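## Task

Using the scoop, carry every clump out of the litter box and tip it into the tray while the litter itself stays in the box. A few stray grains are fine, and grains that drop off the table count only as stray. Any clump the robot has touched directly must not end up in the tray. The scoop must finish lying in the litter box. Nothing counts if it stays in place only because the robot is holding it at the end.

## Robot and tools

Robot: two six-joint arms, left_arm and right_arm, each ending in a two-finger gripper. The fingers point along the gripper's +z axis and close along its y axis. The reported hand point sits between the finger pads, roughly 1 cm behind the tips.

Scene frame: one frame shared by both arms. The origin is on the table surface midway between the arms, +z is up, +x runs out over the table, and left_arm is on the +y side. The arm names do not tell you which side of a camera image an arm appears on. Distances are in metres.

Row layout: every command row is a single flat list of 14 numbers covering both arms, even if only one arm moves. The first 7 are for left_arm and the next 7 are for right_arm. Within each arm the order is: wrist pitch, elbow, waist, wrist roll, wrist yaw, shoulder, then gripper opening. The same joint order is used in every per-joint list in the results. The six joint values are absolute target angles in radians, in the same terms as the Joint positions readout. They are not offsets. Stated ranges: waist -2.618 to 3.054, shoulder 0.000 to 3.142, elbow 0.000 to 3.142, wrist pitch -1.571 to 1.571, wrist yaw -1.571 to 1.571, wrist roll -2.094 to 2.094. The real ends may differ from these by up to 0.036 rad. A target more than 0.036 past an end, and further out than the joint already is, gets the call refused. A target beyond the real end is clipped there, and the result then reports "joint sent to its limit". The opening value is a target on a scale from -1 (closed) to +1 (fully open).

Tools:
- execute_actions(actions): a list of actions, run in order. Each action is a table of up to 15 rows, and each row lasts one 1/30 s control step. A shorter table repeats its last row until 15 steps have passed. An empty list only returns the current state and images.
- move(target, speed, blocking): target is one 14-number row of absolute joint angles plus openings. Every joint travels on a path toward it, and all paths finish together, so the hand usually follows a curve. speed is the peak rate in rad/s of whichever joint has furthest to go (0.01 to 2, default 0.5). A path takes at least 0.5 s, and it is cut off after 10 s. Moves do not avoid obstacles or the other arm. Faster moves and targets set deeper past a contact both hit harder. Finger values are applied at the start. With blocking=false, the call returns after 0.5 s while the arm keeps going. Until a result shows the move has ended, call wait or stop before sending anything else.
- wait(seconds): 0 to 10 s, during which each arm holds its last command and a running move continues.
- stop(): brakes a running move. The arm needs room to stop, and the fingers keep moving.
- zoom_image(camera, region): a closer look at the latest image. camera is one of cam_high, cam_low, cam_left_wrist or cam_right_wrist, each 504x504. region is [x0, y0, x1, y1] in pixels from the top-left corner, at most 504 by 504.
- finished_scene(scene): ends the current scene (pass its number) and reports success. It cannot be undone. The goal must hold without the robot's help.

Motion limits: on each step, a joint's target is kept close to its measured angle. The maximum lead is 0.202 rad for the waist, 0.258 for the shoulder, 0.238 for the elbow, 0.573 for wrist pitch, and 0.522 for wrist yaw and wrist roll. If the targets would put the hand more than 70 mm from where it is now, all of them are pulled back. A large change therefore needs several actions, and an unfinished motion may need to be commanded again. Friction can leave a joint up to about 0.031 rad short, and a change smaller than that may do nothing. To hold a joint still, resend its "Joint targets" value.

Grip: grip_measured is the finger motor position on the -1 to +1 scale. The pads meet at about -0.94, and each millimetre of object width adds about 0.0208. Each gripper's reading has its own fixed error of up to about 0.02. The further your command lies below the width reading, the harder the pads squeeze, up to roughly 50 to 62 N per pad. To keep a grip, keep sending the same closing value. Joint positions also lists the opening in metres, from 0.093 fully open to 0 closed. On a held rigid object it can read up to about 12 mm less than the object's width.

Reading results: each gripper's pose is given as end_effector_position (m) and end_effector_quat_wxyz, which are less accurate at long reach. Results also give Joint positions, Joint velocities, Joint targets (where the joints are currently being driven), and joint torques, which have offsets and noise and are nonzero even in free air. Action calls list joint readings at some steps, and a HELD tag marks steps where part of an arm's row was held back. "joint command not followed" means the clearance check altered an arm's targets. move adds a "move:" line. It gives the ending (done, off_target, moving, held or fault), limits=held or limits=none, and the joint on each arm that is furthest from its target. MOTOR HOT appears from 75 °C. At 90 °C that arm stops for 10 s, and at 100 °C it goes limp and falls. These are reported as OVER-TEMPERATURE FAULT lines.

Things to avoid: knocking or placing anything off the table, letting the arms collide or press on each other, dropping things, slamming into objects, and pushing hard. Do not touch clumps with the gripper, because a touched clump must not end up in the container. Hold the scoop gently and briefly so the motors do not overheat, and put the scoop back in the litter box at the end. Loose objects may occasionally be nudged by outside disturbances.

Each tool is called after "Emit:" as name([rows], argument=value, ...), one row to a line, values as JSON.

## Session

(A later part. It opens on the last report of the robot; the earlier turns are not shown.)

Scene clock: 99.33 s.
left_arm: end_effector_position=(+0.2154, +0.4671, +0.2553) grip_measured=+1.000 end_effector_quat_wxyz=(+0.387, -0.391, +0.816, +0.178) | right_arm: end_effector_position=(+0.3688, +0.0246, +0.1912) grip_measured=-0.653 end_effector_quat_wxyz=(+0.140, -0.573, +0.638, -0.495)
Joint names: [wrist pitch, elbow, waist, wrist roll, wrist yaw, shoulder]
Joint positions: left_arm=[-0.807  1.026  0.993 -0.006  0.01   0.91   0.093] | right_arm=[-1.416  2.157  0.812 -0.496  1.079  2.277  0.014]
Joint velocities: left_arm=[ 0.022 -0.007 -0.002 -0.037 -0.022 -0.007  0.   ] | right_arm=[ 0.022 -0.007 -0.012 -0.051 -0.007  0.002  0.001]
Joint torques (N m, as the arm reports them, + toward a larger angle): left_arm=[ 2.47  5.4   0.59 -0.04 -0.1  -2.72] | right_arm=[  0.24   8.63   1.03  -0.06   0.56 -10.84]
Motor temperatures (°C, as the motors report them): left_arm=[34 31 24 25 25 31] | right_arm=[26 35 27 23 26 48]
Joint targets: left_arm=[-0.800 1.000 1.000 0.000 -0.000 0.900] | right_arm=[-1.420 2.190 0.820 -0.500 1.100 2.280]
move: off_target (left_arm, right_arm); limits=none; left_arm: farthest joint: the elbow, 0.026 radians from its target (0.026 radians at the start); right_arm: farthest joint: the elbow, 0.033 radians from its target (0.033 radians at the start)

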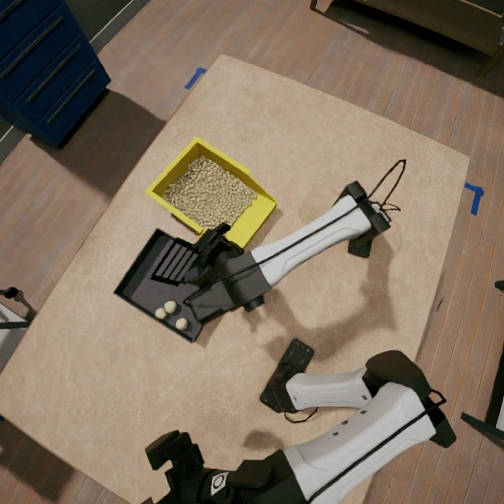

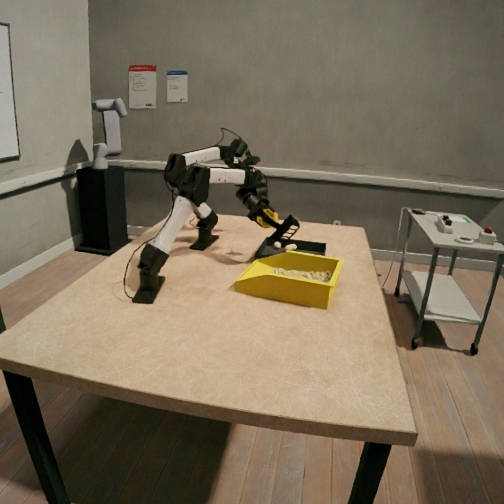

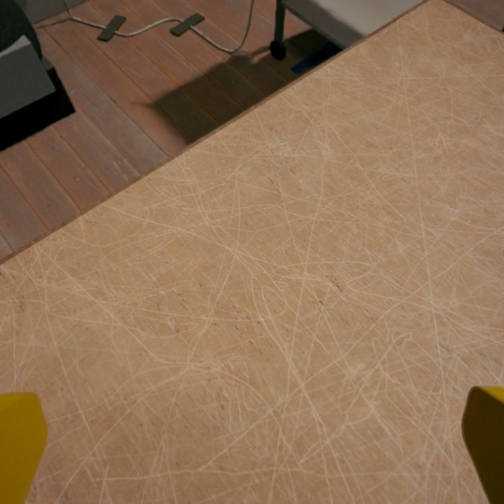

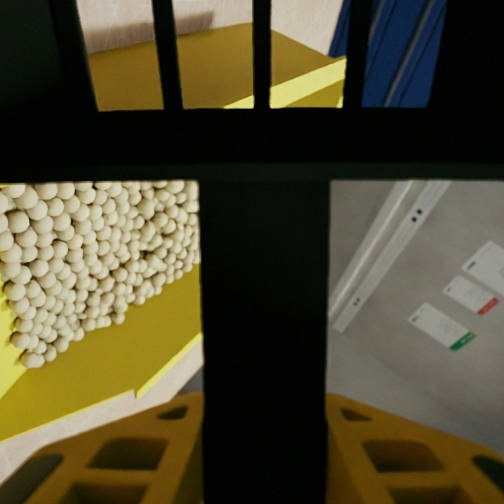

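Emit:
move(target=[-0.8,1.0,1.0,0,0,0.9,1, -1.5,1.92,0.285,0.65,0,1.955,-1], speed=0.8)

Emit:
move(target=[-0.8,1.0,1.0,0,0,0.9,1, -1.185,1.575,0.285,0.65,0,1.97,-1], speed=0.3)

Emit:
move(target=[-0.8,1.0,1.0,0,0,0.9,1, -1.185,1.59,0.285,0.65,0,1.97,0.3])

Emit:
move(target=[-0.8,1.0,1.0,0,0,0.9,1, -1.45,1.8,0.285,0.65,0,1.85,0.3])

Scene clock: 106.00 s.
left_arm: end_effector_position=(+0.2154, +0.4671, +0.2553) grip_measured=+1.000 end_effector_quat_wxyz=(+0.387, -0.391, +0.816, +0.178) | right_arm: end_effector_position=(+0.3401, -0.0979, +0.1620) grip_measured=-0.651 end_effector_quat_wxyz=(+0.015, +0.089, +0.996, +0.007)
Joint names: [wrist pitch, elbow, waist, wrist roll, wrist yaw, shoulder]
Joint positions: left_arm=[-0.807  1.026  0.993 -0.006  0.01   0.91   0.093] | right_arm=[-1.492  1.936  0.287  0.642  0.004  1.982  0.014]
Joint velocities: left_arm=[ 0.037  0.002 -0.012 -0.037 -0.081 -0.002  0.   ] | right_arm=[-0.022  0.007  0.012  0.037  0.022 -0.007  0.   ]
Joint torques (N m, as the arm reports them, + toward a larger angle): left_arm=[ 2.47  5.2   0.63 -0.05 -0.13 -2.69] | right_arm=[  0.22   4.82   0.14  -0.02  -0.07 -10.91]
Motor temperatures (°C, as the motors report them): left_arm=[35 31 24 25 25 30] | right_arm=[26 35 27 23 26 49]
Joint targets: left_arm=[-0.800 1.000 1.000 0.000 -0.000 0.900] | right_arm=[-1.500 1.920 0.285 0.650 -0.000 1.955]
move: off_target (left_arm, right_arm); limits=none; left_arm: farthest joint: the elbow, 0.026 radians from its target (0.026 radians at the start); right_arm: farthest joint: the shoulder, 0.027 radians from its target (0.322 radians at the start)

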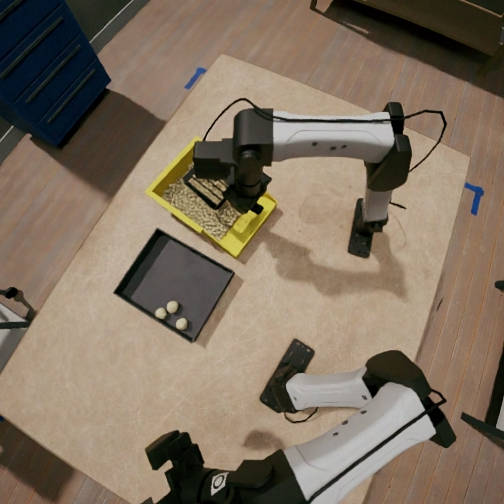

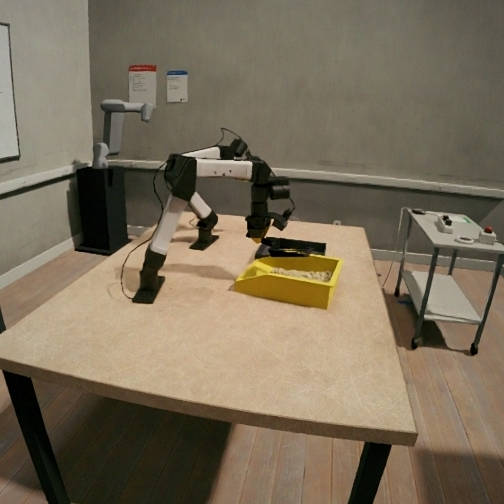

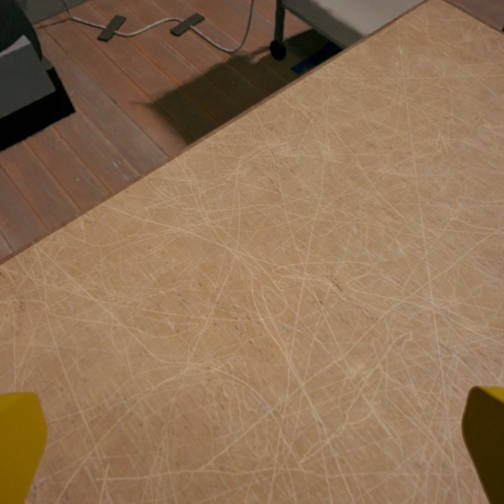

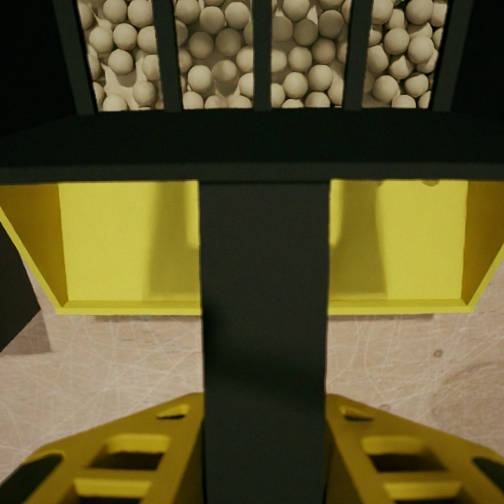

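Scene clock: 107.87 s.
left_arm: end_effector_position=(+0.2154, +0.4671, +0.2553) grip_measured=+1.000 end_effector_quat_wxyz=(+0.387, -0.391, +0.816, +0.178) | right_arm: end_effector_position=(+0.3285, -0.1035, +0.0748) grip_measured=-0.651 end_effector_quat_wxyz=(-0.011, +0.089, +0.996, -0.009)
Joint names: [wrist pitch, elbow, waist, wrist roll, wrist yaw, shoulder]
Joint positions: left_arm=[-0.807  1.026  0.993 -0.006  0.01   0.91   0.093] | right_arm=[-1.206  1.589  0.287  0.643  0.004  1.982  0.014]
Joint velocities: left_arm=[-0.037 -0.007 -0.007 -0.037 -0.022 -0.007  0.   ] | right_arm=[-0.037 -0.002 -0.022  0.007  0.051 -0.007  0.   ]
Joint torques (N m, as the arm reports them, + toward a larger angle): left_arm=[ 2.44  5.55  0.67 -0.05 -0.08 -2.53] | right_arm=[ 0.37  5.02  0.14 -0.01 -0.06 -9.83]
Motor temperatures (°C, as the motors report them): left_arm=[35 31 24 25 25 30] | right_arm=[26 35 27 23 26 49]
Joint targets: left_arm=[-0.800 1.000 1.000 -0.000 0.000 0.900] | right_arm=[-1.185 1.575 0.285 0.650 -0.000 1.970]
move: off_target (left_arm, right_arm); limits=none; left_arm: farthest joint: the elbow, 0.026 radians from its target (0.026 radians at the start); right_arm: farthest joint: the wrist pitch, 0.021 radians from its target (0.307 radians at the start)

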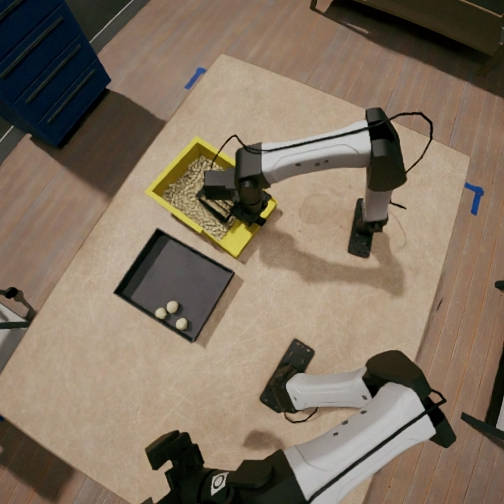

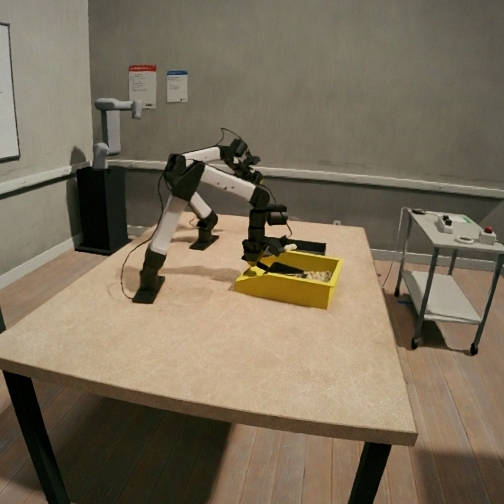

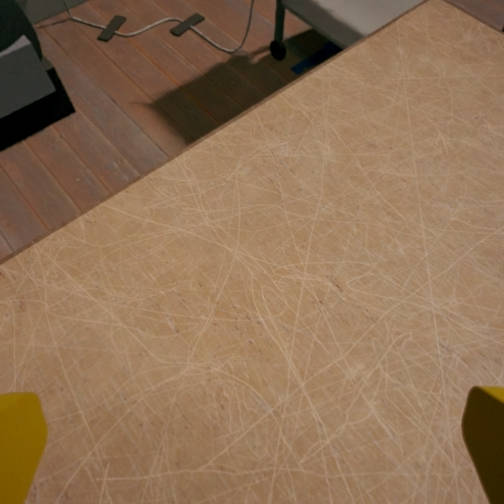

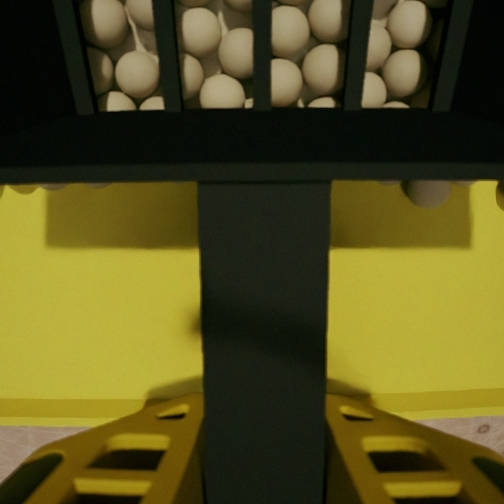

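Scene clock: 108.60 s.
left_arm: end_effector_position=(+0.2154, +0.4671, +0.2553) grip_measured=+1.000 end_effector_quat_wxyz=(+0.387, -0.391, +0.816, +0.178) | right_arm: end_effector_position=(+0.3294, -0.1031, +0.0748) grip_measured=+0.298 end_effector_quat_wxyz=(-0.009, +0.089, +0.996, -0.008)
Joint names: [wrist pitch, elbow, waist, wrist roll, wrist yaw, shoulder]
Joint positions: left_arm=[-0.807  1.026  0.993 -0.006  0.01   0.91   0.093] | right_arm=[-1.202  1.589  0.287  0.643  0.004  1.982  0.06 ]
Joint velocities: left_arm=[ 0.037 -0.017 -0.037  0.007  0.022 -0.022  0.   ] | right_arm=[-0.037  0.002 -0.002 -0.007  0.007  0.007  0.   ]
Joint torques (N m, as the arm reports them, + toward a larger angle): left_arm=[ 2.47  5.54  0.69 -0.05 -0.09 -2.63] | right_arm=[ 0.34  6.18  0.12 -0.01 -0.06 -9.82]
Motor temperatures (°C, as the motors report them): left_arm=[35 31 24 25 25 30] | right_arm=[26 35 27 23 26 49]
Joint targets: left_arm=[-0.800 1.000 1.000 -0.000 -0.000 0.900] | right_arm=[-1.185 1.590 0.285 0.650 -0.000 1.970]
move: off_target (left_arm); limits=none; left_arm: farthest joint: the elbow, 0.026 radians from its target (0.026 radians at the start); right_arm: farthest joint: the wrist pitch, 0.017 radians from its target (0.021 radians at the start)

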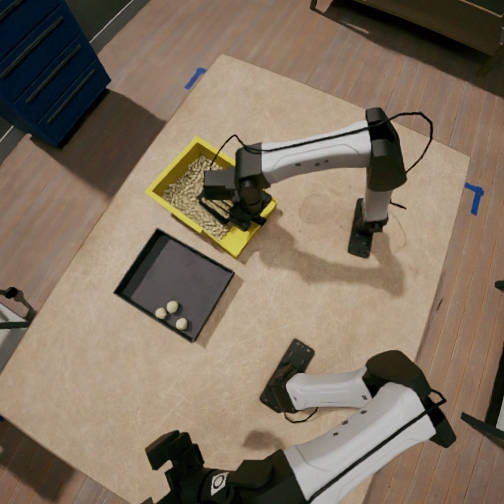

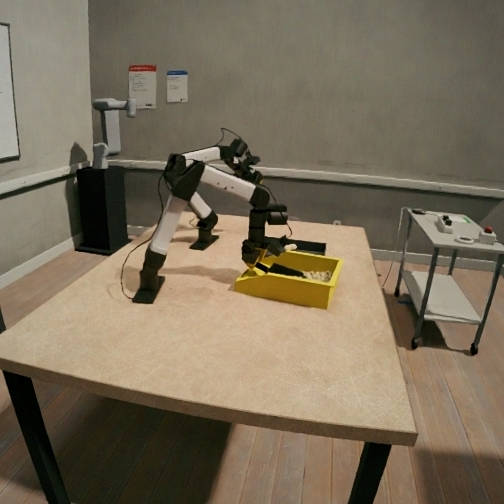

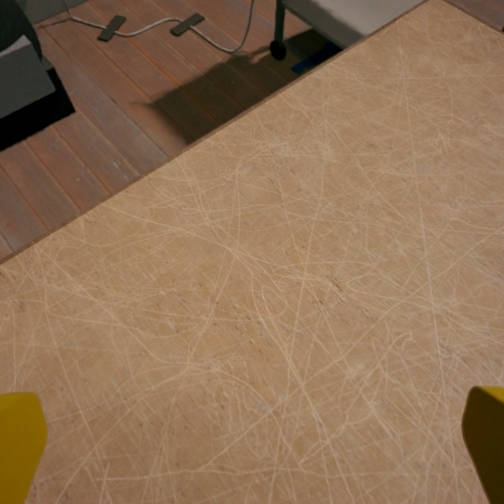

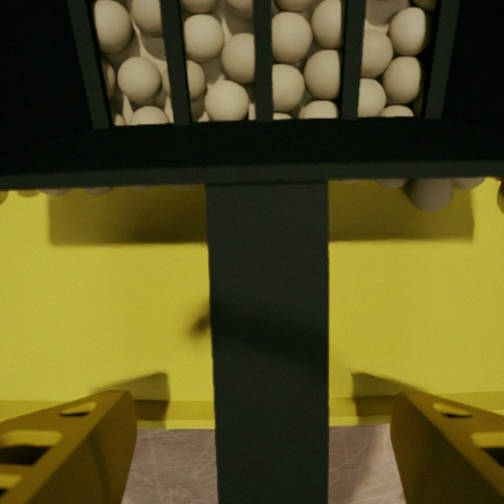

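Scene clock: 109.83 s.
left_arm: end_effector_position=(+0.2154, +0.4671, +0.2553) grip_measured=+1.000 end_effector_quat_wxyz=(+0.387, -0.391, +0.816, +0.178) | right_arm: end_effector_position=(+0.3199, -0.1079, +0.1648) grip_measured=+0.298 end_effector_quat_wxyz=(+0.025, +0.089, +0.996, +0.013)
Joint names: [wrist pitch, elbow, waist, wrist roll, wrist yaw, shoulder]
Joint positions: left_arm=[-0.807  1.026  0.993 -0.006  0.01   0.91   0.093] | right_arm=[-1.435  1.782  0.287  0.643  0.004  1.861  0.06 ]
Joint velocities: left_arm=[-0.037 -0.007  0.007  0.066 -0.022  0.007  0.   ] | right_arm=[ 0.007 -0.012 -0.022 -0.007  0.037 -0.002  0.001]
Joint torques (N m, as the arm reports them, + toward a larger angle): left_arm=[ 2.42  5.55  0.65 -0.04 -0.11 -2.54] | right_arm=[ 0.24  7.53  0.17 -0.01 -0.06 -8.96]
Motor temperatures (°C, as the motors report them): left_arm=[35 31 24 25 25 30] | right_arm=[26 35 27 23 26 49]
Joint targets: left_arm=[-0.800 1.000 1.000 0.000 0.000 0.900] | right_arm=[-1.450 1.800 0.285 0.650 0.000 1.850]
move: off_target (left_arm); limits=none; left_arm: farthest joint: the elbow, 0.026 radians from its target (0.026 radians at the start); right_arm: farthest joint: the elbow, 0.018 radians from its target (0.211 radians at the start)

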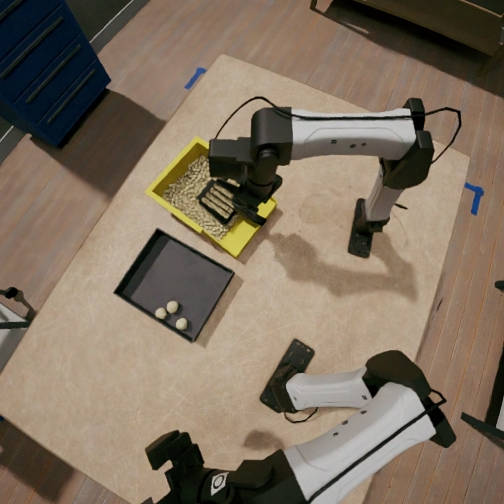

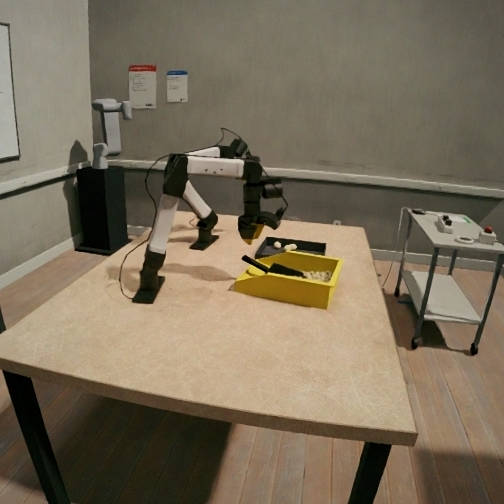

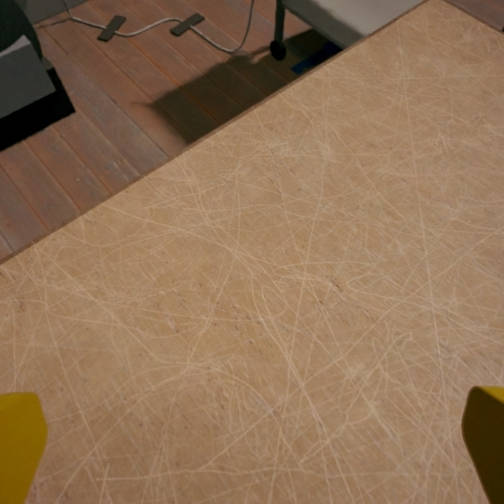

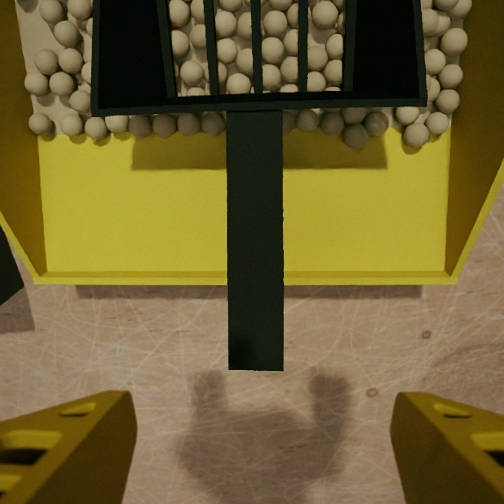

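Emit:
finished_scene(scene=1)

The scene is finished: the task was done.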